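# Stock each low shelf with box, tape and sponge

## Task

Make sure every low shelf in the room holds exactly one cardboard box, one roll of masking tape and one yellow sponge, each resting directly on the shelf surface and not stacked on anything else. Fill any missing item with a spare taken from the desk, and leave all unused spares on the desk. The robot must not tip over or finish leaning. Nothing may count on the robot to stay in place at the end. Finish with the gripper open and the robot moved away from the shelves.

## Robot and tools

ROBOT. A Hello Robot Stretch 4 with one arm: an omni-wheel base, a lift sliding up a mast, a single arm that telescopes forward, a three-joint wrist (yaw, pitch, roll) and a two-finger gripper. It stands about 1.6 m tall. The rim of its base lies within 0.23 m of the base origin. Cameras on the robot: head_camera, head_left_camera, head_right_camera (both fisheye) and wrist_camera. Loose objects may occasionally get nudged by the scene itself.

FRAMES. Base frame: origin on the floor below the base centre, x forward, y left, z up. hand_pose is reported in this frame. It marks the point centred between the fingers, 0.015 m back from the tips. With all wrist joints at 0 its axes line up with the base frame. Treat the printed hand position as approximate. The odometry frame is the base frame as it was when the scene began.

execute_actions. Argument "actions" is a list holding one action or none. An empty list only reports state and images. Argument "cameras" selects images: omitted, null or ["all"] gives every camera, [] gives none. An unknown camera name rejects the call. An action contains "base", "joints" or both, optionally with "pace" and "contact_limits"; alternatively it contains only "end_of_arm". All motions in one action begin together and may finish separately.
- base: exactly one relative command, measured from where the base last reported itself. translate_m: drive straight, metres, -2 to 2, forward positive. strafe_m: slide sideways, metres, -2 to 2, left positive. rotate_rad: spin in place, radians, -3.2 to 3.2, counter-clockwise from above positive.
- joints: a dictionary of absolute targets by name (not offsets). lift_m 0 to 1.2 m; arm_m 0 to 0.55 m extension; wrist_yaw_rad -1.134 to 4.276 (0 points forward, positive turns left, 3.14 is folded back, above 3.4 the arm may block it); wrist_pitch_rad -1.117 to 4.259 (0 level, 1.57 pointing down); wrist_roll_rad -1.117 to 4.259 (0 keeps the fingers level, positive turns clockwise seen from behind the hand); gripper_m 0 to 0.08, the finger gap in metres. Joint targets outside range are clipped to the limit and the result reports this; any other bad value or unknown key rejects the whole call and nothing moves. Done tolerances: lift and arm ±0.004, yaw and roll ±0.02, pitch ±0.05, gripper ±0.002.
- pace: "slow", "default", "fast" or "max" (base up to 0.1/0.3/0.4/0.6 m/s and 1/2/3/4 rad/s). With the lift above 0.2 the base is slowed further, down to 0.3 m/s and 1 rad/s at full height.
- contact_limits: only {"arm_m": value}, 0 (gentlest) to 0.75 (firmest), default 0.5; the arm stops when it pushes harder.
- end_of_arm: "enable_torque" re-powers wrist or gripper motors that shut off.
Joints or base left out of an action may keep pushing toward earlier targets without the status showing it. If any call reports a stop, the later execute_actions, wait and finished_scene calls in the same reply are skipped.

wait: {"seconds": 0 to 10}; the scene keeps running with no new command, then the usual state and images return.
zoom_image: {"camera": name, "region": [x0, y0, x1, y1]} in pixels of that camera's most recent full image, top-left origin, at most 504 by 504. Image sizes: head_camera 420x560, head fisheyes 420x672, wrist_camera 616x392.
finished_scene: {"scene": n}, the number of the current scene; irreversible, and it reports whether the goal held. Replying with no tool call ends everything.

RESULT LINES. base_status and joint_status tell how each commanded motion ended: "done"; "off_target" (stopped short and may still push); "contact_stop_at_<key>" (hit something; that part goes slack and a slack lift can sag or slack wheels roll); "limit_stop_at_<name>"; "time_out"; "torque_fault". "limit_stop_at_tilt" means over 6 degrees of lean; lift, arm and wheels go slack and ignore commands until it straightens. "limit_stop_at_own_body" means a joint would hit the robot; move it away, and beware tilted-up pitch (below -0.2) combined with roll below -0.4 or above 4. on_its_own lists unrequested behaviour; its "held at" is the held target, not the position. lidar_m: 12 ranges in metres over 30-degree sectors, first straight ahead, counter-clockwise (4th left, 7th behind, 10th right); "-" means nothing seen or closer than 0.25 m; it sees from about 0.15 m up, so tabletops register, but glass, thin legs and things behind may be missed. wrist_depth_mm: 7x7 grid of depths, 100 to 2000 mm, from top left, includes the robot's own parts. base_odometry counts wheel turns (slip counts as motion); heading -3.142 to 3.142, left positive. A gap above about 0.1 rad between turned_by_wheels and turned_by_imu hints at a collision or slip. base_tilt in degrees, forward and right positive, with a fixed bias up to about 1.5. motor_effort is percent of maximum, positive toward higher joint values, peak in brackets; wheel efforts positive mean turning right.

GRIPPING. Command a gap smaller than the object to grasp it. After a grasp, "off_target" means something is held; "done" usually means empty, though thin or lightly held items can read "done". If the gripper effort stays more than about 50 from 0 the motor faults and the fingers go limp. Wrist motors also fault when pressed hard or loaded over about 2.7 kg level.

CAUTIONS. To unfold at the start, send lift_m 0.4 with wrist_yaw_rad 0. Do not drive or turn with over 1 kg held and arm_m above 0.2, especially fast. Avoid sustained pushing or pulling, above all with the gripper high. Avoid drops, slams, hard hits and faults. Place items gently, release them, and back away before ending.

Each tool is called after "Request:" as name(argument=value, ...) on one line, values as JSON.

## Session

Request:
execute_actions(actions=[])

Scene clock: 0.00 s.
base_odometry: x=+0.000 y=+0.000 heading=+0.000 (m, m, rad; odometry frame)
turned_by_wheels: +0.000 (rad since the last result)
turned_by_imu: +0.000 (rad since the last result)
base_tilt: forward=+0.3 right=+0.7 (deg)
lidar_m: 1.12 0.69 0.61 0.63 0.75 0.77 0.78 0.99 0.66 0.69 0.83 2.10
base_status: not commanded
joint_positions: lift_m=+0.157 arm_m=-0.003 wrist_yaw_rad=+3.189 wrist_pitch_rad=-0.010 wrist_roll_rad=+0.000 gripper_m=+0.040
joint_status: not commanded
motor_effort: lift_m=+20 arm_m=-1 wrist_yaw_rad=+1 wrist_pitch_rad=-7 wrist_roll_rad=+0 gripper_m=-1 wheel_0=+0 wheel_1=-1 wheel_2=+0 (%)
hand_pose: x=-0.0482 y=+0.0772 z=+0.3374 quat_wxyz=(-0.024, +0.005, +0.000, +1.000) (m; base frame)
wrist_depth_mm: - - 139 1921 1708 1499 798 / - - 138 1025 1078 1060 991 / - 110 139 1430 1537 1576 1464 / 144 140 160 1863 1756 1537 1430 / 223 1499 1808 1863 1708 1537 1464 / 222 1281 1308 1229 1366 1464 1308 / 224 917 104 891 130 1025 960
pictures: head_camera, head_left_camera, head_right_camera, wrist_camera
Images, in order (width x height): head_camera 420x560, head_left_camera 420x672, head_right_camera 420x672, wrist_camera 616x392.

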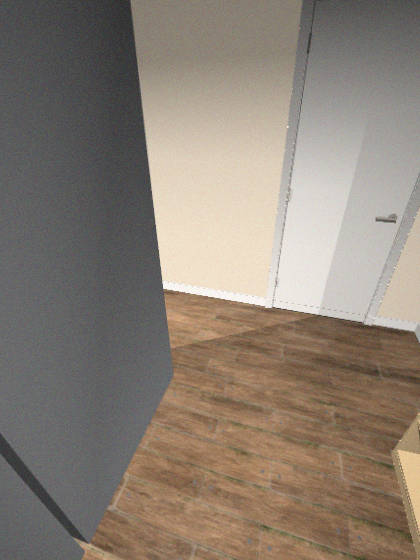

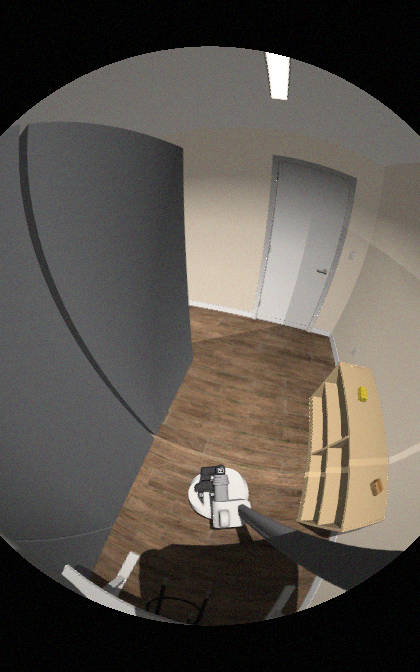

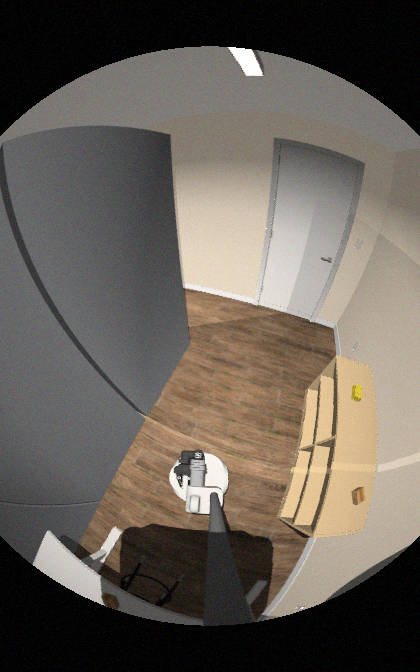

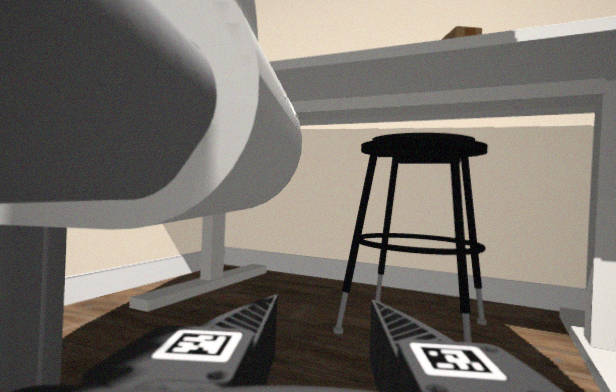

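Request:
zoom_image(camera="head_right_camera", region=[260, 340, 420, 560])

Request:
execute_actions(actions=[{"base": {"rotate_rad": -1.4}, "joints": {"lift_m": 0.4}}])

Region (260, 340, 420, 560) of head_right_camera's 420x672 image, scaled by 2.291, with more detail than that image has; it fills the left 367 columns of this view, and the rest is white.

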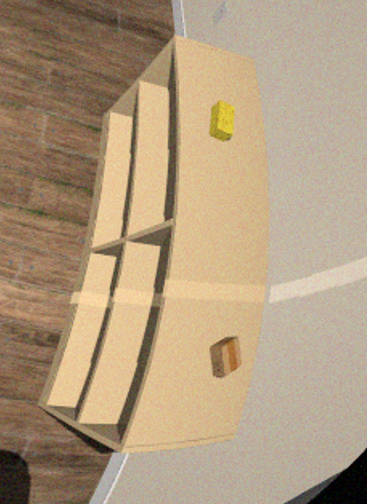

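Scene clock: 2.30 s.
base_odometry: x=+0.000 y=+0.000 heading=-1.399 (m, m, rad; odometry frame)
turned_by_wheels: -1.399 (rad since the last result)
turned_by_imu: -1.421 (rad since the last result)
base_tilt: forward=+0.3 right=+0.8 (deg)
lidar_m: 0.71 0.92 2.11 0.91 0.64 0.61 0.64 0.82 0.77 0.82 1.13 0.67
base_status: done
joint_positions: lift_m=+0.400 arm_m=-0.002 wrist_yaw_rad=+3.189 wrist_pitch_rad=-0.010 wrist_roll_rad=+0.000 gripper_m=+0.040
joint_status: all done
motor_effort: lift_m=+21(24) arm_m=-1(1) wrist_yaw_rad=+1(1) wrist_pitch_rad=-7(7) wrist_roll_rad=-1(1) gripper_m=-1(1) wheel_0=+4(12) wheel_1=+2(10) wheel_2=+3(12) (%)
hand_pose: x=-0.0482 y=+0.0772 z=+0.5802 quat_wxyz=(-0.024, +0.005, +0.000, +1.000) (m; base frame)
wrist_depth_mm: - - 139 854 732 647 580 / - - 138 831 732 654 585 / - 110 139 788 732 647 585 / 144 141 160 820 723 654 585 / 222 1182 976 831 732 640 580 / 223 1182 960 831 707 640 574 / 224 1255 104 820 130 615 574
pictures: head_camera, head_left_camera, head_right_camera, wrist_camera
Images, in order (width x height): head_camera 420x560, head_left_camera 420x672, head_right_camera 420x672, wrist_camera 616x392.

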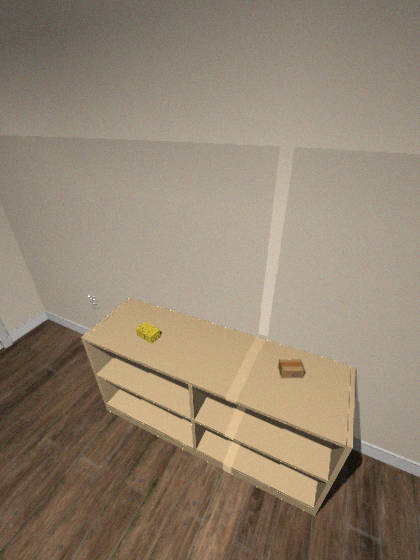

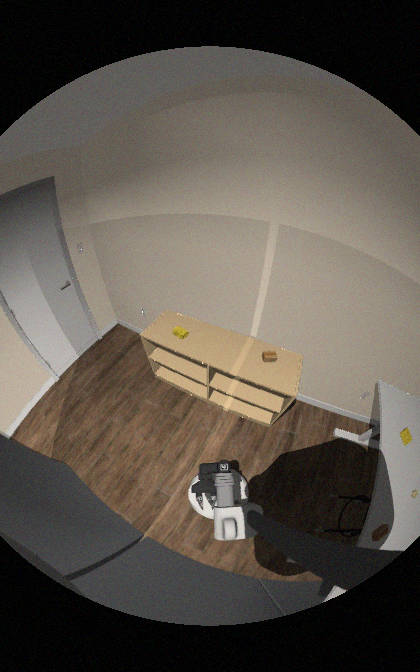

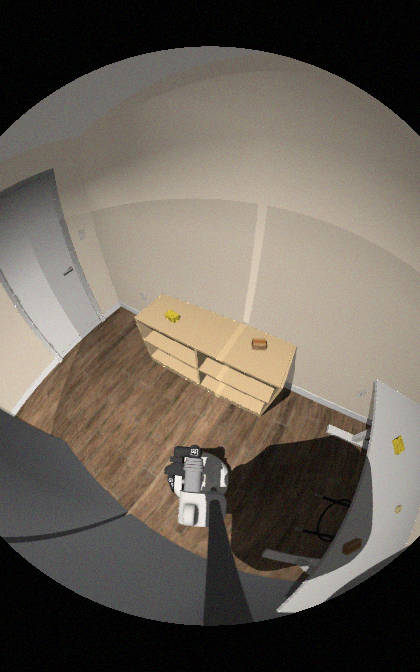

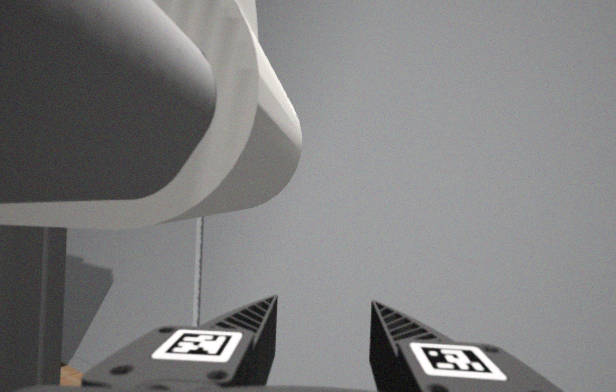

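Request:
execute_actions(actions=[{"base": {"rotate_rad": -1.5}, "joints": {"lift_m": 0.8}}])

Scene clock: 5.03 s.
base_odometry: x=+0.000 y=+0.000 heading=-2.899 (m, m, rad; odometry frame)
turned_by_wheels: -1.499 (rad since the last result)
turned_by_imu: -1.523 (rad since the last result)
base_tilt: forward=+0.3 right=+0.7 (deg)
lidar_m: 0.84 0.69 0.66 0.70 1.03 2.12 0.84 0.63 0.62 0.66 0.79 0.77
base_status: done
joint_positions: lift_m=+0.800 arm_m=-0.002 wrist_yaw_rad=+3.189 wrist_pitch_rad=-0.010 wrist_roll_rad=+0.000 gripper_m=+0.040
joint_status: all done
motor_effort: lift_m=+21(22) arm_m=-1(1) wrist_yaw_rad=+1(1) wrist_pitch_rad=-8(7) wrist_roll_rad=+0(0) gripper_m=-1(1) wheel_0=+3(9) wheel_1=+0(10) wheel_2=+3(12) (%)
hand_pose: x=-0.0482 y=+0.0772 z=+0.9802 quat_wxyz=(-0.024, +0.005, +0.000, +1.000) (m; base frame)
wrist_depth_mm: - - 139 1255 - - 1863 / - - 138 1229 - - 1863 / - 110 139 1281 - - 1863 / 144 140 160 1281 - - 1863 / 222 798 976 1281 - - 1921 / 223 820 917 1255 - - 1863 / 224 768 104 1308 130 1983 1863
pictures: head_camera, head_left_camera, head_right_camera, wrist_camera
Images, in order (width x height): head_camera 420x560, head_left_camera 420x672, head_right_camera 420x672, wrist_camera 616x392.

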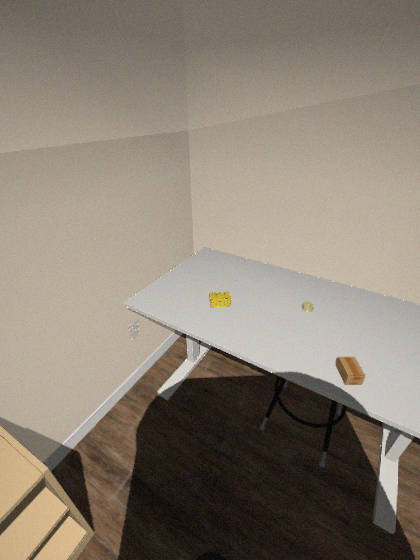

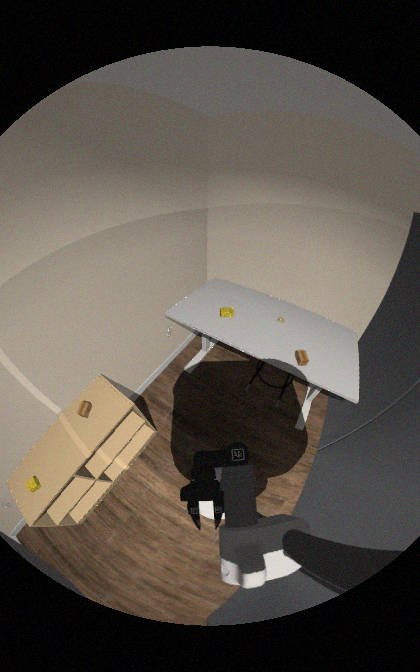

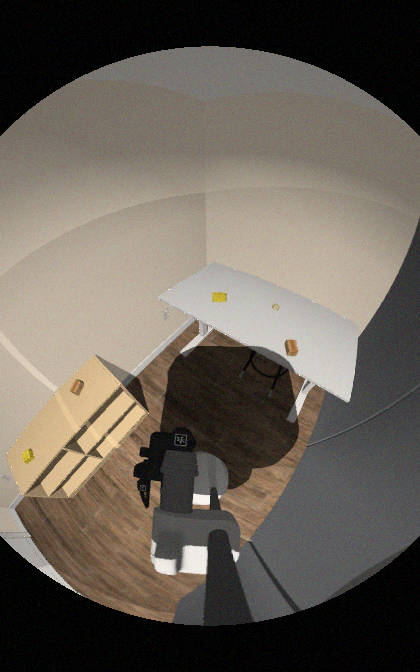

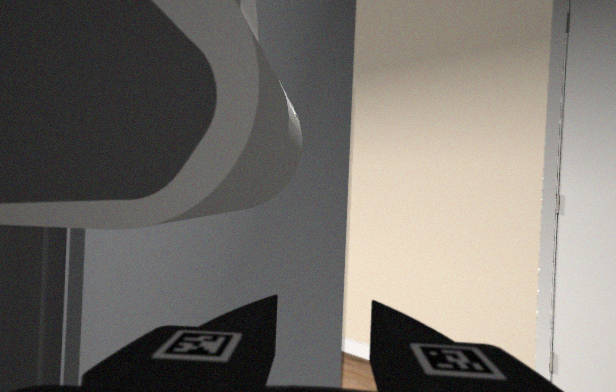

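Request:
zoom_image(camera="head_camera", region=[180, 260, 400, 400])

Region (180, 260, 400, 400) of head_camera's 420x560 image, scaled by 2.291, with more detail than that image has; it fills the top 321 rows of this view, and the rest is white.

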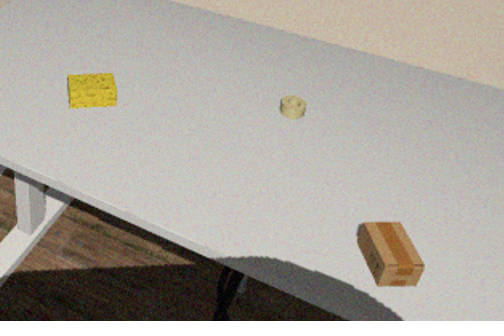

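Request:
execute_actions(actions=[{"base": {"rotate_rad": -0.54}, "joints": {"wrist_yaw_rad": 0, "gripper_m": 0.08}}])

Scene clock: 8.30 s.
base_odometry: x=+0.000 y=+0.000 heading=+2.845 (m, m, rad; odometry frame)
turned_by_wheels: -0.539 (rad since the last result)
turned_by_imu: -0.547 (rad since the last result)
base_tilt: forward=+0.5 right=+0.7 (deg)
lidar_m: 0.77 0.81 0.71 0.67 0.69 1.02 2.11 0.86 0.66 0.60 0.65 0.80
base_status: done
joint_positions: lift_m=+0.800 arm_m=-0.002 wrist_yaw_rad=+0.000 wrist_pitch_rad=-0.010 wrist_roll_rad=+0.000 gripper_m=+0.080
joint_status: all done
motor_effort: lift_m=+21(21) arm_m=-1(1) wrist_yaw_rad=-1(5) wrist_pitch_rad=-7(8) wrist_roll_rad=+0(0) gripper_m=+0(1) wheel_0=+4(9) wheel_1=+2(10) wheel_2=+4(10) (%)
hand_pose: x=+0.3811 y=-0.0873 z=+0.9802 quat_wxyz=(+1.000, +0.000, -0.005, +0.000) (m; base frame)
wrist_depth_mm: 1499 1430 1366 1366 1397 1366 976 / 1464 1397 1430 1366 1366 1366 960 / 1499 1464 1430 1430 1366 1366 976 / 1464 1430 1430 1397 1366 1366 946 / 1499 1430 1464 1397 1397 1366 946 / 904 991 946 1042 1078 1182 946 / 715 102 154 661 683 117 842
pictures: head_camera, head_left_camera, head_right_camera, wrist_camera
Images, in order (width x height): head_camera 420x560, head_left_camera 420x672, head_right_camera 420x672, wrist_camera 616x392.

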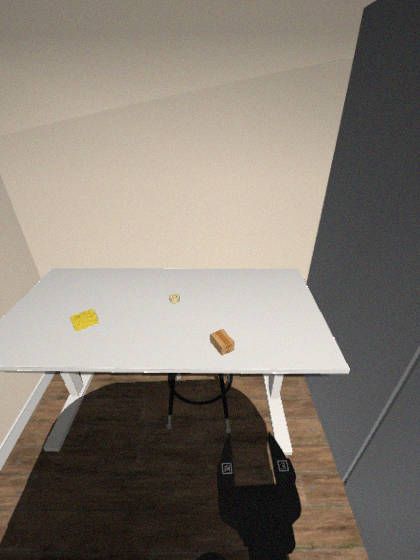

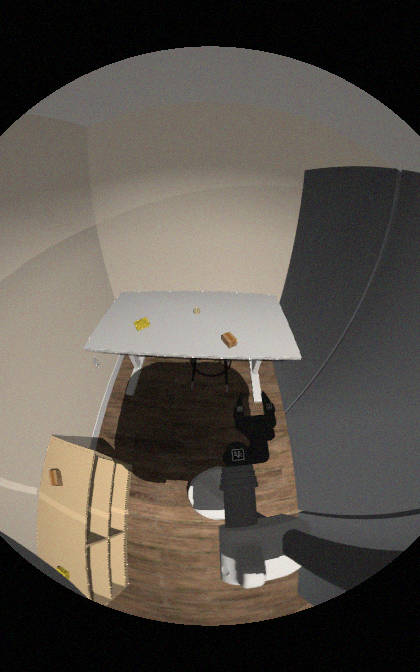

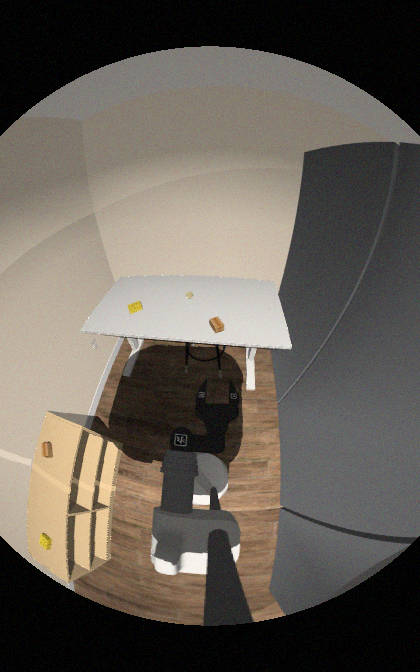

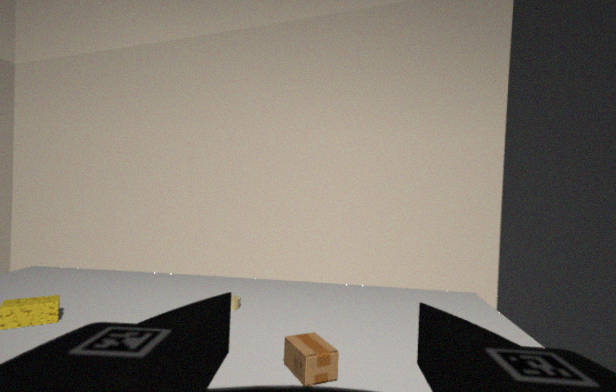

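Request:
execute_actions(actions=[{"base": {"strafe_m": 0.27}, "joints": {"lift_m": 1.0, "wrist_pitch_rad": 1.3}}], cameras=["head_camera", "wrist_camera"])

Scene clock: 12.80 s.
base_odometry: x=-0.079 y=-0.258 heading=+2.845 (m, m, rad; odometry frame)
turned_by_wheels: +0.000 (rad since the last result)
turned_by_imu: +0.000 (rad since the last result)
base_tilt: forward=+0.3 right=+0.8 (deg)
lidar_m: 0.77 0.82 0.42 0.41 0.44 0.61 2.11 1.23 0.94 0.87 0.95 0.81
base_status: done
joint_positions: lift_m=+1.000 arm_m=-0.002 wrist_yaw_rad=+0.000 wrist_pitch_rad=+1.300 wrist_roll_rad=+0.000 gripper_m=+0.080
joint_status: all done
motor_effort: lift_m=+21(17) arm_m=-1(1) wrist_yaw_rad=+1(0) wrist_pitch_rad=+0(5) wrist_roll_rad=+0(0) gripper_m=+0(0) wheel_0=-3(9) wheel_1=+1(10) wheel_2=+0(3) (%)
hand_pose: x=+0.2252 y=-0.0874 z=+0.9731 quat_wxyz=(+0.796, +0.000, +0.605, +0.000) (m; base frame)
wrist_depth_mm: 1229 1336 1336 1308 1308 1308 1281 / 1229 1308 1281 1308 1281 1229 1229 / 1229 1255 1205 1229 1205 1205 1205 / 1182 1205 1182 1160 1182 1160 1160 / 1160 1138 1138 1138 1138 1138 1118 / 904 1138 917 1098 1098 1118 1078 / 759 102 154 878 1042 117 1060
pictures: head_camera, wrist_camera
Images, in order (width x height): head_camera 420x560, wrist_camera 616x392.

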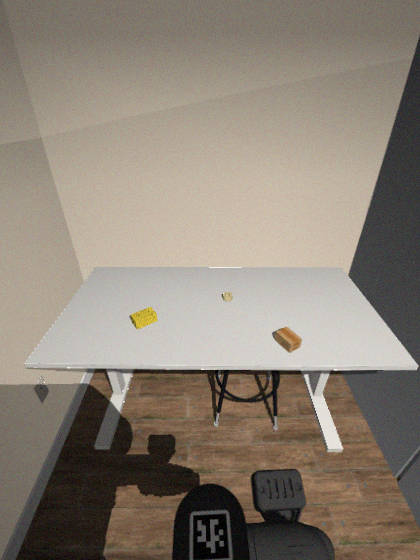

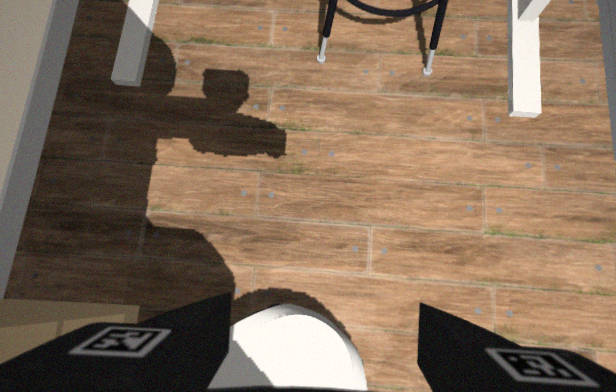

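Request:
execute_actions(actions=[{"base": {"translate_m": 0.5}, "joints": {"arm_m": 0.45, "lift_m": 0.92}}], cameras=["head_camera", "wrist_camera"])

Scene clock: 16.20 s.
base_odometry: x=-0.557 y=-0.112 heading=+2.845 (m, m, rad; odometry frame)
turned_by_wheels: +0.000 (rad since the last result)
turned_by_imu: +0.000 (rad since the last result)
base_tilt: forward=+0.3 right=+0.8 (deg)
lidar_m: 0.28 0.31 0.47 0.76 0.50 0.60 2.61 1.26 0.92 0.90 0.40 0.28
base_status: done
joint_positions: lift_m=+0.920 arm_m=+0.449 wrist_yaw_rad=+0.000 wrist_pitch_rad=+1.301 wrist_roll_rad=+0.000 gripper_m=+0.080
joint_status: all done
motor_effort: lift_m=+17(19) arm_m=+5(6) wrist_yaw_rad=+0(2) wrist_pitch_rad=-1(1) wrist_roll_rad=+0(0) gripper_m=+1(0) wheel_0=+5(9) wheel_1=+3(11) wheel_2=-4(14) (%)
hand_pose: x=+0.6767 y=-0.0874 z=+0.8934 quat_wxyz=(+0.796, +0.000, +0.605, +0.000) (m; base frame)
wrist_depth_mm: 394 389 384 382 377 379 375 / 375 375 373 370 368 364 362 / 362 357 359 355 355 349 347 / 349 347 345 342 340 338 336 / 336 338 332 332 322 327 322 / 327 325 319 319 315 317 314 / 320 102 153 312 307 117 306
pictures: head_camera, wrist_camera
Images, in order (width x height): head_camera 420x560, wrist_camera 616x392.

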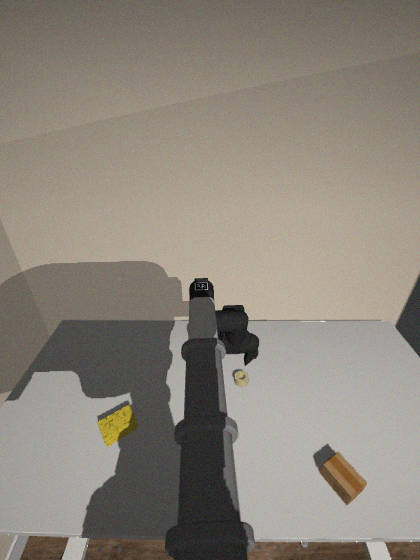

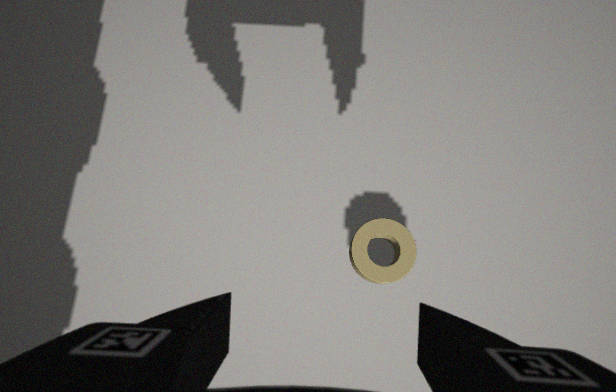

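Request:
execute_actions(actions=[{"base": {"strafe_m": -0.052}, "joints": {"arm_m": 0.487, "lift_m": 0.81}}], cameras=["head_camera", "wrist_camera"])

Scene clock: 18.63 s.
base_odometry: x=-0.542 y=-0.063 heading=+2.846 (m, m, rad; odometry frame)
turned_by_wheels: +0.000 (rad since the last result)
turned_by_imu: +0.000 (rad since the last result)
base_tilt: forward=+0.4 right=+0.7 (deg)
lidar_m: 0.28 0.31 0.42 0.83 0.54 0.67 2.62 1.21 0.87 0.85 0.40 0.29
base_status: done
joint_positions: lift_m=+0.810 arm_m=+0.486 wrist_yaw_rad=+0.000 wrist_pitch_rad=+1.301 wrist_roll_rad=+0.000 gripper_m=+0.080
joint_status: all done
motor_effort: lift_m=+17(17) arm_m=+5(4) wrist_yaw_rad=+0(0) wrist_pitch_rad=-1(1) wrist_roll_rad=+0(0) gripper_m=+0(1) wheel_0=+3(11) wheel_1=-2(10) wheel_2=+0(3) (%)
hand_pose: x=+0.7137 y=-0.0874 z=+0.7834 quat_wxyz=(+0.796, +0.000, +0.605, +0.000) (m; base frame)
wrist_depth_mm: 262 258 258 254 253 251 250 / 251 249 247 245 243 242 240 / 241 239 238 236 235 234 232 / 233 230 230 228 227 225 224 / 225 223 222 220 219 217 216 / 218 217 212 190 210 210 210 / 213 102 154 206 203 117 -
pictures: head_camera, wrist_camera
Images, in order (width x height): head_camera 420x560, wrist_camera 616x392.

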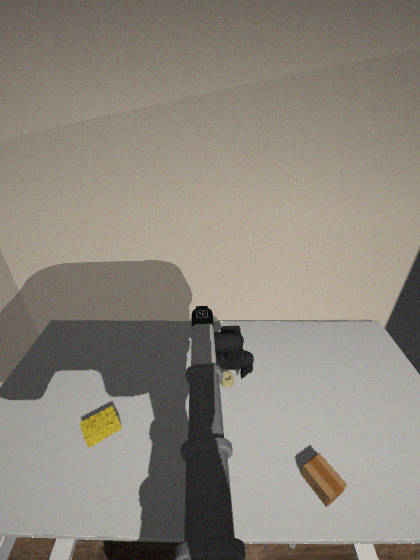

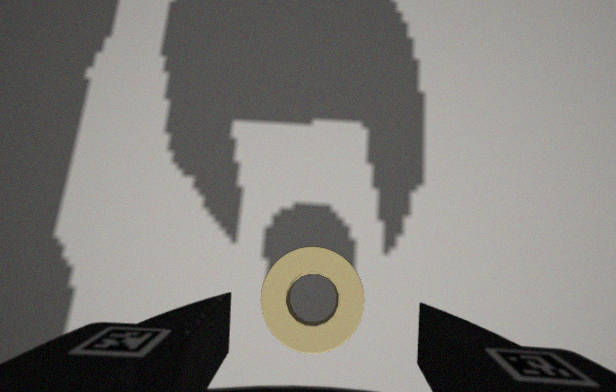

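Request:
execute_actions(actions=[{"joints": {"lift_m": 0.769}, "pace": "slow"}], cameras=["head_camera", "wrist_camera"])

Scene clock: 20.13 s.
base_odometry: x=-0.542 y=-0.063 heading=+2.846 (m, m, rad; odometry frame)
turned_by_wheels: +0.000 (rad since the last result)
turned_by_imu: +0.000 (rad since the last result)
base_tilt: forward=+0.3 right=+0.7 (deg)
lidar_m: 0.28 0.32 0.44 0.82 0.58 0.69 2.61 1.19 0.88 0.83 0.35 0.28
base_status: not commanded
joint_positions: lift_m=+0.769 arm_m=+0.486 wrist_yaw_rad=+0.000 wrist_pitch_rad=+1.301 wrist_roll_rad=+0.000 gripper_m=+0.080
joint_status: all done
motor_effort: lift_m=+17(20) arm_m=+5(5) wrist_yaw_rad=+1(1) wrist_pitch_rad=-2(2) wrist_roll_rad=+0(0) gripper_m=+1(0) wheel_0=+3(3) wheel_1=-2(1) wheel_2=+0(0) (%)
hand_pose: x=+0.7137 y=-0.0874 z=+0.7425 quat_wxyz=(+0.796, +0.000, +0.605, +0.000) (m; base frame)
wrist_depth_mm: 213 211 209 208 206 204 204 / 205 202 202 200 198 197 196 / 196 195 194 192 191 190 189 / 190 188 187 186 184 183 182 / 182 181 180 154 179 177 177 / 177 176 162 165 170 171 171 / 173 102 153 147 166 118 -
pictures: head_camera, wrist_camera
Images, in order (width x height): head_camera 420x560, wrist_camera 616x392.

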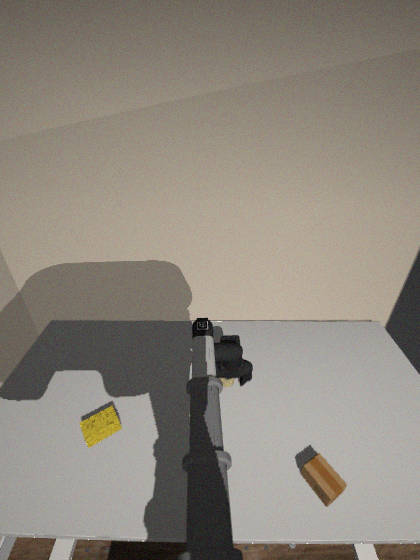

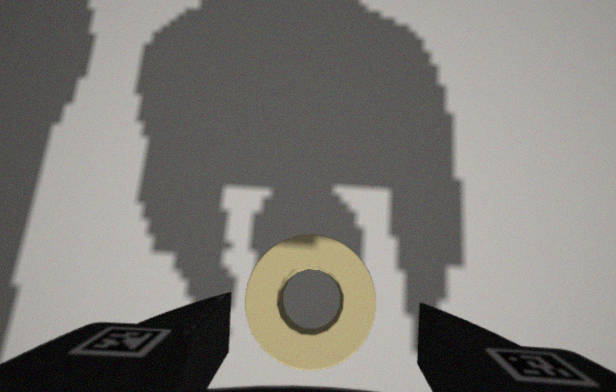

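Request:
execute_actions(actions=[{"joints": {"arm_m": 0.495}, "pace": "slow"}], cameras=["wrist_camera"])

Request:
execute_actions(actions=[{"joints": {"gripper_m": 0.035}}], cameras=["wrist_camera"])

Scene clock: 21.37 s.
base_odometry: x=-0.542 y=-0.063 heading=+2.846 (m, m, rad; odometry frame)
turned_by_wheels: +0.000 (rad since the last result)
turned_by_imu: +0.000 (rad since the last result)
base_tilt: forward=+0.4 right=+0.8 (deg)
lidar_m: 0.28 0.31 0.43 0.84 0.53 0.69 2.61 1.21 0.90 0.84 0.41 0.31
base_status: not commanded
joint_positions: lift_m=+0.769 arm_m=+0.494 wrist_yaw_rad=+0.000 wrist_pitch_rad=+1.301 wrist_roll_rad=+0.000 gripper_m=+0.080
joint_status: all done
motor_effort: lift_m=+17(17) arm_m=+5(6) wrist_yaw_rad=+0(1) wrist_pitch_rad=-1(2) wrist_roll_rad=+0(0) gripper_m=+0(1) wheel_0=+3(3) wheel_1=-1(2) wheel_2=+0(0) (%)
hand_pose: x=+0.7216 y=-0.0874 z=+0.7425 quat_wxyz=(+0.796, +0.000, +0.605, +0.000) (m; base frame)
wrist_depth_mm: 213 211 209 207 207 204 203 / 205 203 202 200 198 196 196 / 196 196 193 193 191 190 189 / 190 189 187 186 184 183 182 / 183 182 180 180 178 177 176 / 177 176 151 165 171 171 171 / 173 102 146 145 166 118 -
pictures: wrist_camera
Images, in order (width x height): wrist_camera 616x392.

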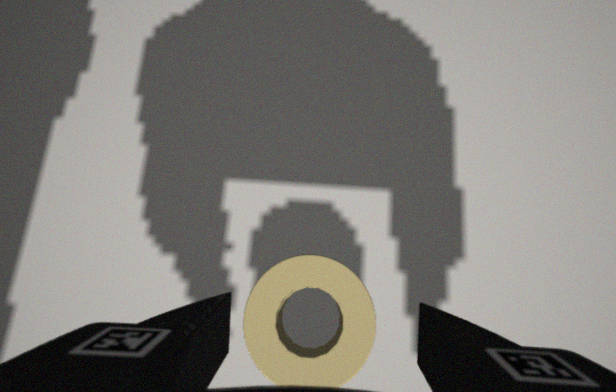

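Scene clock: 22.47 s.
base_odometry: x=-0.542 y=-0.063 heading=+2.846 (m, m, rad; odometry frame)
turned_by_wheels: +0.000 (rad since the last result)
turned_by_imu: +0.000 (rad since the last result)
base_tilt: forward=+0.4 right=+0.7 (deg)
lidar_m: 0.29 0.32 0.43 0.84 0.55 0.69 2.60 1.19 0.87 0.84 0.40 0.30
base_status: not commanded
joint_positions: lift_m=+0.769 arm_m=+0.494 wrist_yaw_rad=+0.000 wrist_pitch_rad=+1.301 wrist_roll_rad=+0.000 gripper_m=+0.048
joint_status: gripper_m off_target (ended at +0.048, target +0.035)
on_its_own: gripper_m is held at +0.043, not at your +0.035, by its contact guard: the fingers met something
motor_effort: lift_m=+17(17) arm_m=+5(6) wrist_yaw_rad=+0(0) wrist_pitch_rad=-1(2) wrist_roll_rad=+0(0) gripper_m=-37(37) wheel_0=+3(3) wheel_1=-2(2) wheel_2=+0(0) (%)
hand_pose: x=+0.7216 y=-0.0874 z=+0.7425 quat_wxyz=(+0.796, +0.000, +0.605, +0.000) (m; base frame)
wrist_depth_mm: 212 211 209 207 206 204 203 / 204 202 201 200 198 197 196 / 196 196 195 192 191 190 188 / 190 189 187 186 185 182 182 / 183 182 180 179 177 177 177 / 177 176 174 161 150 171 170 / 172 - 115 145 135 108 167
pictures: wrist_camera
Images, in order (width x height): wrist_camera 616x392.

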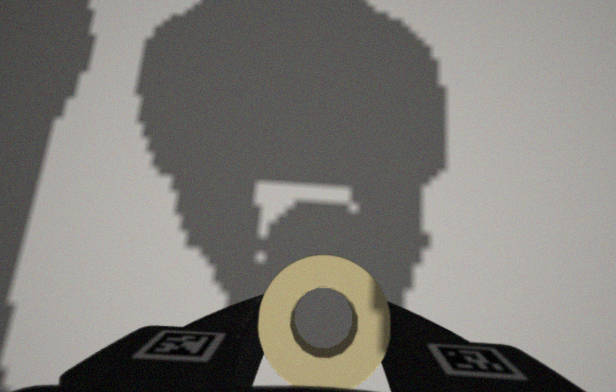

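Gripped. Lift and retract.

Request:
execute_actions(actions=[{"joints": {"lift_m": 0.87}}], cameras=["wrist_camera"])

Request:
execute_actions(actions=[{"base": {"translate_m": -0.75}, "joints": {"arm_m": 0.0}}])

Scene clock: 24.03 s.
base_odometry: x=-0.542 y=-0.063 heading=+2.846 (m, m, rad; odometry frame)
turned_by_wheels: +0.000 (rad since the last result)
turned_by_imu: +0.000 (rad since the last result)
base_tilt: forward=+0.4 right=+0.7 (deg)
lidar_m: 0.27 0.30 0.42 0.83 0.56 0.66 2.62 1.19 0.88 0.84 0.37 0.30
base_status: not commanded
joint_positions: lift_m=+0.870 arm_m=+0.494 wrist_yaw_rad=+0.000 wrist_pitch_rad=+1.301 wrist_roll_rad=+0.000 gripper_m=+0.048
joint_status: all done
on_its_own: gripper_m is held at +0.043, not at your +0.035, by its contact guard: the fingers met something
motor_effort: lift_m=+21(19) arm_m=+6(6) wrist_yaw_rad=+0(1) wrist_pitch_rad=-2(2) wrist_roll_rad=+1(0) gripper_m=-38(38) wheel_0=+3(3) wheel_1=-1(2) wheel_2=+0(0) (%)
hand_pose: x=+0.7217 y=-0.0874 z=+0.8431 quat_wxyz=(+0.796, +0.000, +0.605, +0.000) (m; base frame)
wrist_depth_mm: 332 330 327 324 322 319 317 / 319 317 310 312 309 309 304 / 307 304 301 300 298 298 296 / 297 294 293 290 289 287 285 / 286 283 282 281 276 276 274 / 277 274 273 161 150 267 266 / 267 - 115 145 135 108 258
pictures: wrist_camera
Images, in order (width x height): wrist_camera 616x392.

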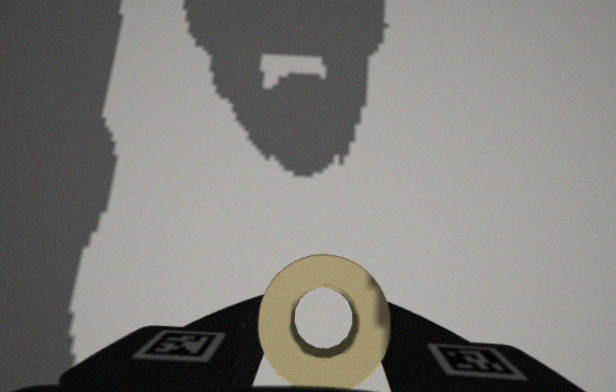

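Scene clock: 28.03 s.
base_odometry: x=+0.175 y=-0.282 heading=+2.845 (m, m, rad; odometry frame)
turned_by_wheels: +0.000 (rad since the last result)
turned_by_imu: +0.001 (rad since the last result)
base_tilt: forward=+0.3 right=+0.8 (deg)
lidar_m: 1.03 1.08 0.48 0.44 0.49 0.66 1.86 1.14 0.86 0.81 0.88 1.04
base_status: done
joint_positions: lift_m=+0.870 arm_m=+0.001 wrist_yaw_rad=+0.000 wrist_pitch_rad=+1.301 wrist_roll_rad=+0.001 gripper_m=+0.048
joint_status: all done
on_its_own: gripper_m is held at +0.043, not at your +0.035, by its contact guard: the fingers met something
motor_effort: lift_m=+20(21) arm_m=-5(6) wrist_yaw_rad=+1(0) wrist_pitch_rad=-2(3) wrist_roll_rad=+0(0) gripper_m=-37(38) wheel_0=-5(9) wheel_1=-3(6) wheel_2=+4(13) (%)
hand_pose: x=+0.2285 y=-0.0874 z=+0.8431 quat_wxyz=(+0.796, +0.000, +0.606, +0.000) (m; base frame)
wrist_depth_mm: 1205 1205 1205 1182 1182 1160 1138 / 1138 1160 1138 1118 1118 1098 1118 / 1138 1098 1098 1078 1060 1098 1060 / 976 1060 1060 1042 1042 1060 1042 / 946 1008 1008 1025 1008 1008 991 / 946 991 991 161 150 960 946 / 891 - 115 145 135 108 946
pictures: head_camera, head_left_camera, head_right_camera, wrist_camera
Images, in order (width x height): head_camera 420x560, head_left_camera 420x672, head_right_camera 420x672, wrist_camera 616x392.

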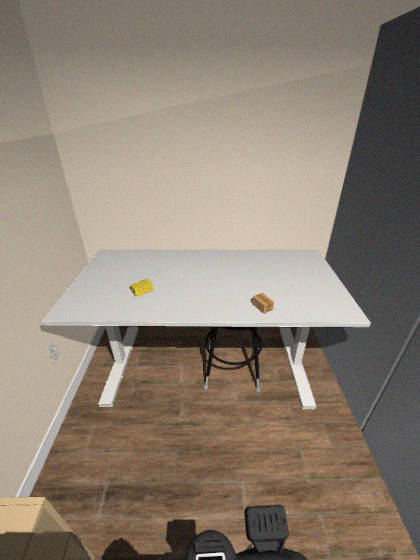

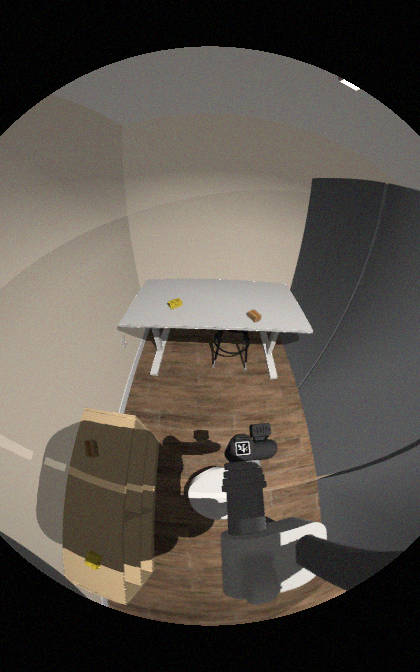

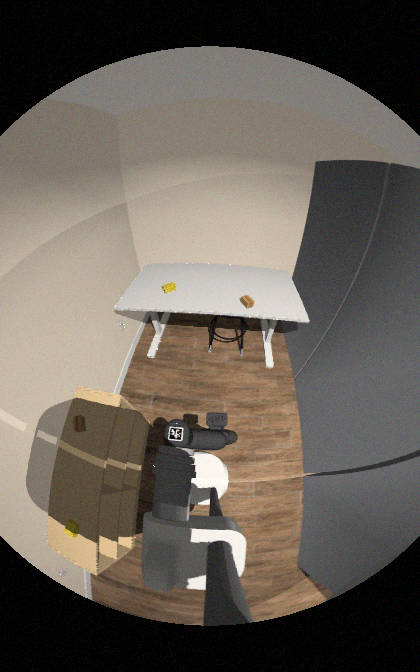

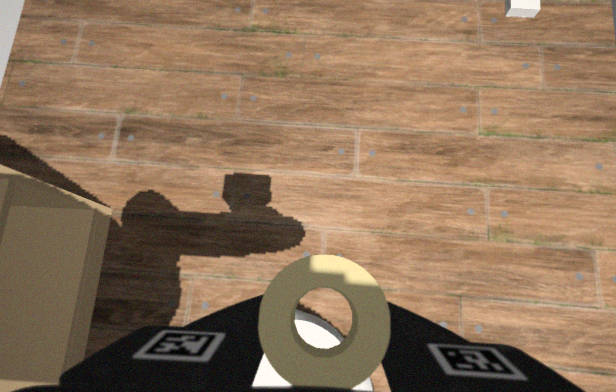

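Request:
execute_actions(actions=[{"base": {"rotate_rad": 1.55}, "joints": {"lift_m": 0.8}}])

Scene clock: 30.23 s.
base_odometry: x=+0.176 y=-0.282 heading=-1.889 (m, m, rad; odometry frame)
turned_by_wheels: +1.549 (rad since the last result)
turned_by_imu: +1.574 (rad since the last result)
base_tilt: forward=+0.4 right=+0.7 (deg)
lidar_m: 0.46 0.46 0.67 1.85 1.17 0.85 0.81 0.86 1.06 1.01 1.08 0.49
base_status: done
joint_positions: lift_m=+0.800 arm_m=+0.001 wrist_yaw_rad=+0.000 wrist_pitch_rad=+1.301 wrist_roll_rad=+0.001 gripper_m=+0.048
joint_status: all done
on_its_own: gripper_m is held at +0.043, not at your +0.035, by its contact guard: the fingers met something
motor_effort: lift_m=+18(17) arm_m=-6(5) wrist_yaw_rad=+0(1) wrist_pitch_rad=-2(2) wrist_roll_rad=-1(1) gripper_m=-39(40) wheel_0=-3(9) wheel_1=-2(8) wheel_2=-3(11) (%)
hand_pose: x=+0.2286 y=-0.0874 z=+0.7733 quat_wxyz=(+0.796, +0.000, +0.606, +0.000) (m; base frame)
wrist_depth_mm: 389 387 379 377 375 370 368 / 668 549 661 647 661 640 544 / 917 654 640 640 640 640 991 / 976 991 976 946 960 946 946 / 946 960 960 946 931 917 917 / 931 917 904 161 149 904 891 / 891 - 115 145 135 107 854
pictures: head_camera, head_left_camera, head_right_camera, wrist_camera
Images, in order (width x height): head_camera 420x560, head_left_camera 420x672, head_right_camera 420x672, wrist_camera 616x392.

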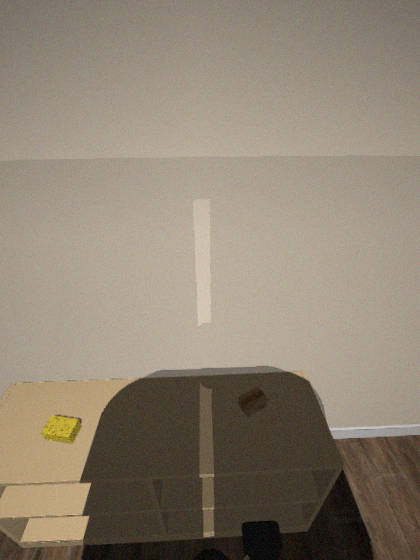

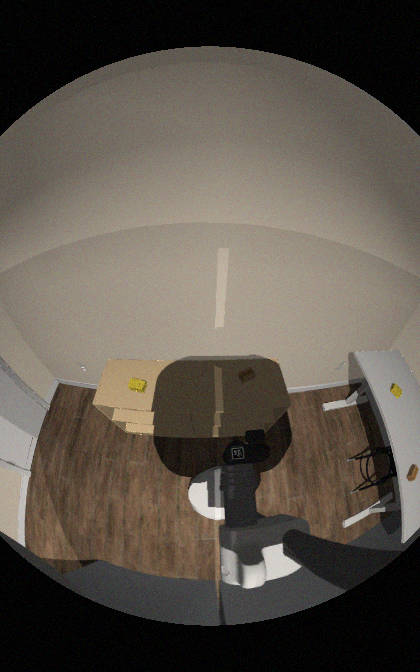

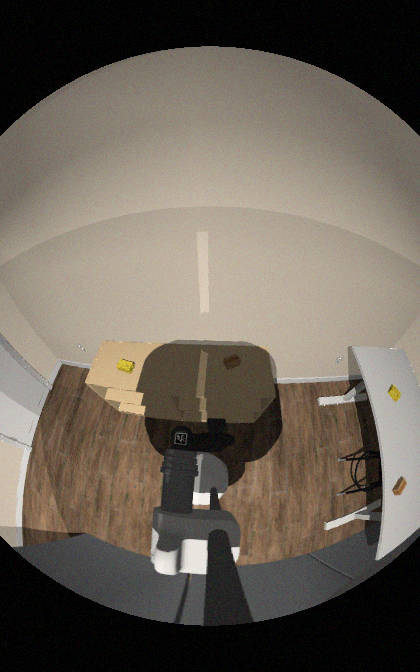

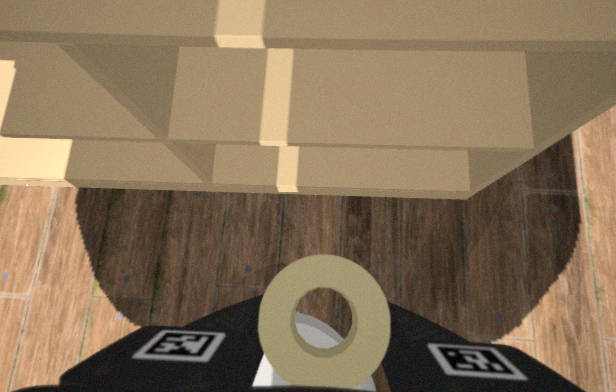

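Request:
execute_actions(actions=[{"base": {"strafe_m": 0.28}, "joints": {"arm_m": 0.38, "lift_m": 0.72}}])

Scene clock: 32.83 s.
base_odometry: x=+0.441 y=-0.369 heading=-1.889 (m, m, rad; odometry frame)
turned_by_wheels: +0.000 (rad since the last result)
turned_by_imu: +0.000 (rad since the last result)
base_tilt: forward=+0.3 right=+0.7 (deg)
lidar_m: 0.44 0.48 0.67 1.56 1.67 0.87 0.81 0.86 1.19 1.32 0.69 0.48
base_status: done
joint_positions: lift_m=+0.720 arm_m=+0.379 wrist_yaw_rad=+0.000 wrist_pitch_rad=+1.301 wrist_roll_rad=+0.000 gripper_m=+0.048
joint_status: all done
on_its_own: gripper_m is held at +0.043, not at your +0.035, by its contact guard: the fingers met something
motor_effort: lift_m=+17(16) arm_m=+6(5) wrist_yaw_rad=+0(2) wrist_pitch_rad=-1(3) wrist_roll_rad=+0(0) gripper_m=-38(38) wheel_0=-2(10) wheel_1=+0(11) wheel_2=+0(2) (%)
hand_pose: x=+0.6067 y=-0.0874 z=+0.6934 quat_wxyz=(+0.796, +0.000, +0.605, +0.000) (m; base frame)
wrist_depth_mm: 285 283 282 277 276 276 273 / 272 273 270 267 267 265 263 / 264 263 260 256 255 255 253 / 255 252 251 248 248 246 244 / 245 244 242 241 240 237 237 / 238 236 233 161 150 231 229 / 232 - 115 145 134 108 223
pictures: head_camera, head_left_camera, head_right_camera, wrist_camera
Images, in order (width x height): head_camera 420x560, head_left_camera 420x672, head_right_camera 420x672, wrist_camera 616x392.

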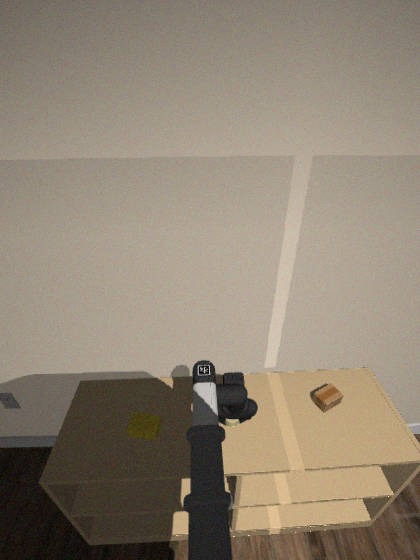

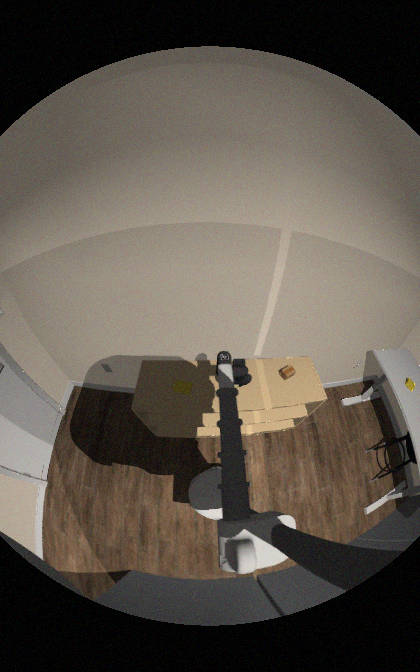

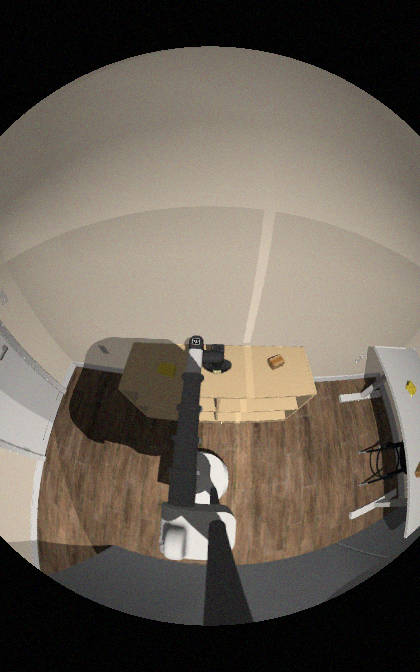

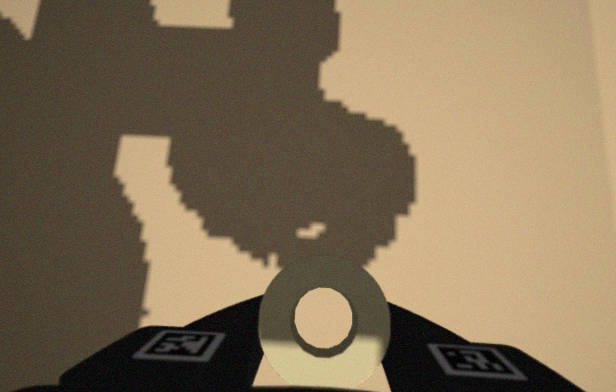

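Request:
execute_actions(actions=[{"joints": {"lift_m": 0.662}, "pace": "slow"}], cameras=["wrist_camera"])

Scene clock: 34.37 s.
base_odometry: x=+0.441 y=-0.369 heading=-1.889 (m, m, rad; odometry frame)
turned_by_wheels: +0.000 (rad since the last result)
turned_by_imu: +0.000 (rad since the last result)
base_tilt: forward=+0.4 right=+0.7 (deg)
lidar_m: 0.45 0.49 0.68 1.56 1.70 0.84 0.82 0.86 1.21 1.31 0.67 0.50
base_status: not commanded
joint_positions: lift_m=+0.662 arm_m=+0.379 wrist_yaw_rad=+0.000 wrist_pitch_rad=+1.301 wrist_roll_rad=+0.000 gripper_m=+0.048
joint_status: all done
on_its_own: gripper_m is held at +0.043, not at your +0.035, by its contact guard: the fingers met something
motor_effort: lift_m=+17(17) arm_m=+6(5) wrist_yaw_rad=+0(0) wrist_pitch_rad=-2(1) wrist_roll_rad=+0(0) gripper_m=-38(38) wheel_0=-2(2) wheel_1=+0(0) wheel_2=+0(0) (%)
hand_pose: x=+0.6067 y=-0.0874 z=+0.6354 quat_wxyz=(+0.796, +0.000, +0.605, +0.000) (m; base frame)
wrist_depth_mm: 216 215 213 211 210 208 207 / 208 206 204 204 202 200 199 / 200 200 197 196 195 194 193 / 193 191 190 189 188 186 185 / 187 186 183 182 181 179 179 / 179 179 177 161 150 174 174 / 176 - 115 145 135 108 169
pictures: wrist_camera
Images, in order (width x height): wrist_camera 616x392.

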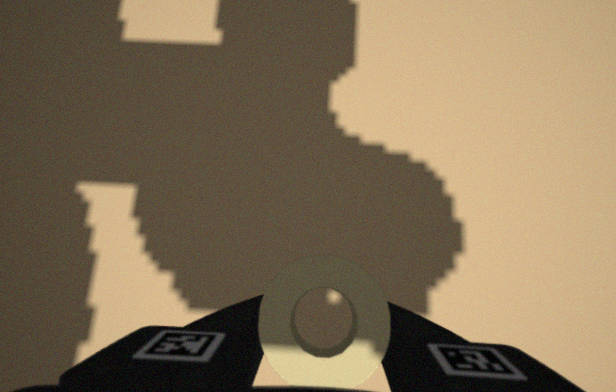

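Request:
execute_actions(actions=[{"joints": {"gripper_m": 0.08, "lift_m": 0.659}, "pace": "slow"}], cameras=["wrist_camera"])

Request:
execute_actions(actions=[{"joints": {"lift_m": 0.76}}], cameras=["wrist_camera"])

Scene clock: 36.03 s.
base_odometry: x=+0.441 y=-0.369 heading=-1.889 (m, m, rad; odometry frame)
turned_by_wheels: +0.000 (rad since the last result)
turned_by_imu: +0.000 (rad since the last result)
base_tilt: forward=+0.3 right=+0.7 (deg)
lidar_m: 0.44 0.48 0.68 1.57 1.68 0.85 0.82 0.86 1.20 1.31 0.66 0.48
base_status: not commanded
joint_positions: lift_m=+0.659 arm_m=+0.379 wrist_yaw_rad=+0.000 wrist_pitch_rad=+1.301 wrist_roll_rad=+0.000 gripper_m=+0.080
joint_status: all done
motor_effort: lift_m=+17(15) arm_m=+5(6) wrist_yaw_rad=+0(0) wrist_pitch_rad=-1(1) wrist_roll_rad=+0(0) gripper_m=+0(35) wheel_0=-2(2) wheel_1=+0(0) wheel_2=+0(0) (%)
hand_pose: x=+0.6067 y=-0.0874 z=+0.6324 quat_wxyz=(+0.796, +0.000, +0.605, +0.000) (m; base frame)
wrist_depth_mm: 213 212 210 208 206 205 204 / 204 204 202 200 198 198 196 / 198 196 195 193 191 190 189 / 190 189 187 186 185 183 183 / 183 182 181 180 178 178 177 / 177 177 174 163 161 172 172 / 174 102 154 145 165 118 -
pictures: wrist_camera
Images, in order (width x height): wrist_camera 616x392.

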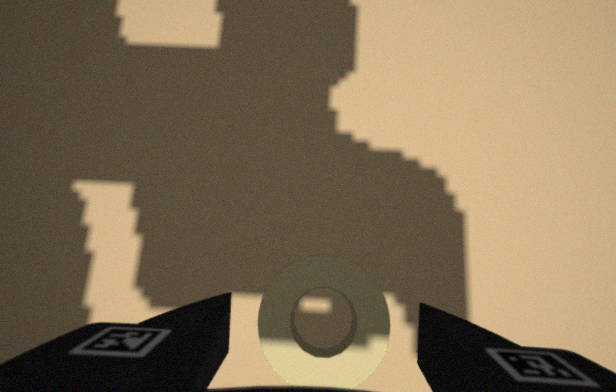

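Scene clock: 37.47 s.
base_odometry: x=+0.441 y=-0.369 heading=-1.889 (m, m, rad; odometry frame)
turned_by_wheels: +0.000 (rad since the last result)
turned_by_imu: +0.000 (rad since the last result)
base_tilt: forward=+0.4 right=+0.8 (deg)
lidar_m: 0.46 0.48 0.66 1.56 1.66 0.87 0.82 0.84 1.21 1.30 0.67 0.48
base_status: not commanded
joint_positions: lift_m=+0.760 arm_m=+0.379 wrist_yaw_rad=+0.000 wrist_pitch_rad=+1.301 wrist_roll_rad=+0.000 gripper_m=+0.080
joint_status: all done
motor_effort: lift_m=+21(21) arm_m=+5(6) wrist_yaw_rad=+0(0) wrist_pitch_rad=-2(1) wrist_roll_rad=+0(0) gripper_m=+2(1) wheel_0=-2(2) wheel_1=+0(0) wheel_2=+0(0) (%)
hand_pose: x=+0.6067 y=-0.0874 z=+0.7331 quat_wxyz=(+0.796, +0.000, +0.605, +0.000) (m; base frame)
wrist_depth_mm: 332 330 329 325 322 320 319 / 322 315 314 312 309 307 307 / 309 306 304 301 300 297 296 / 296 293 291 290 289 287 283 / 286 285 282 282 278 276 276 / 278 274 272 268 268 268 266 / 270 102 154 262 259 118 -
pictures: wrist_camera
Images, in order (width x height): wrist_camera 616x392.

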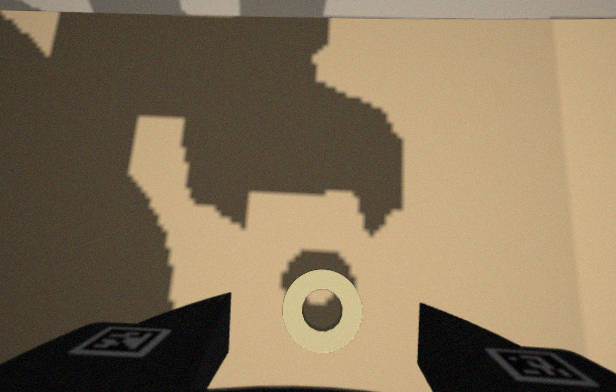

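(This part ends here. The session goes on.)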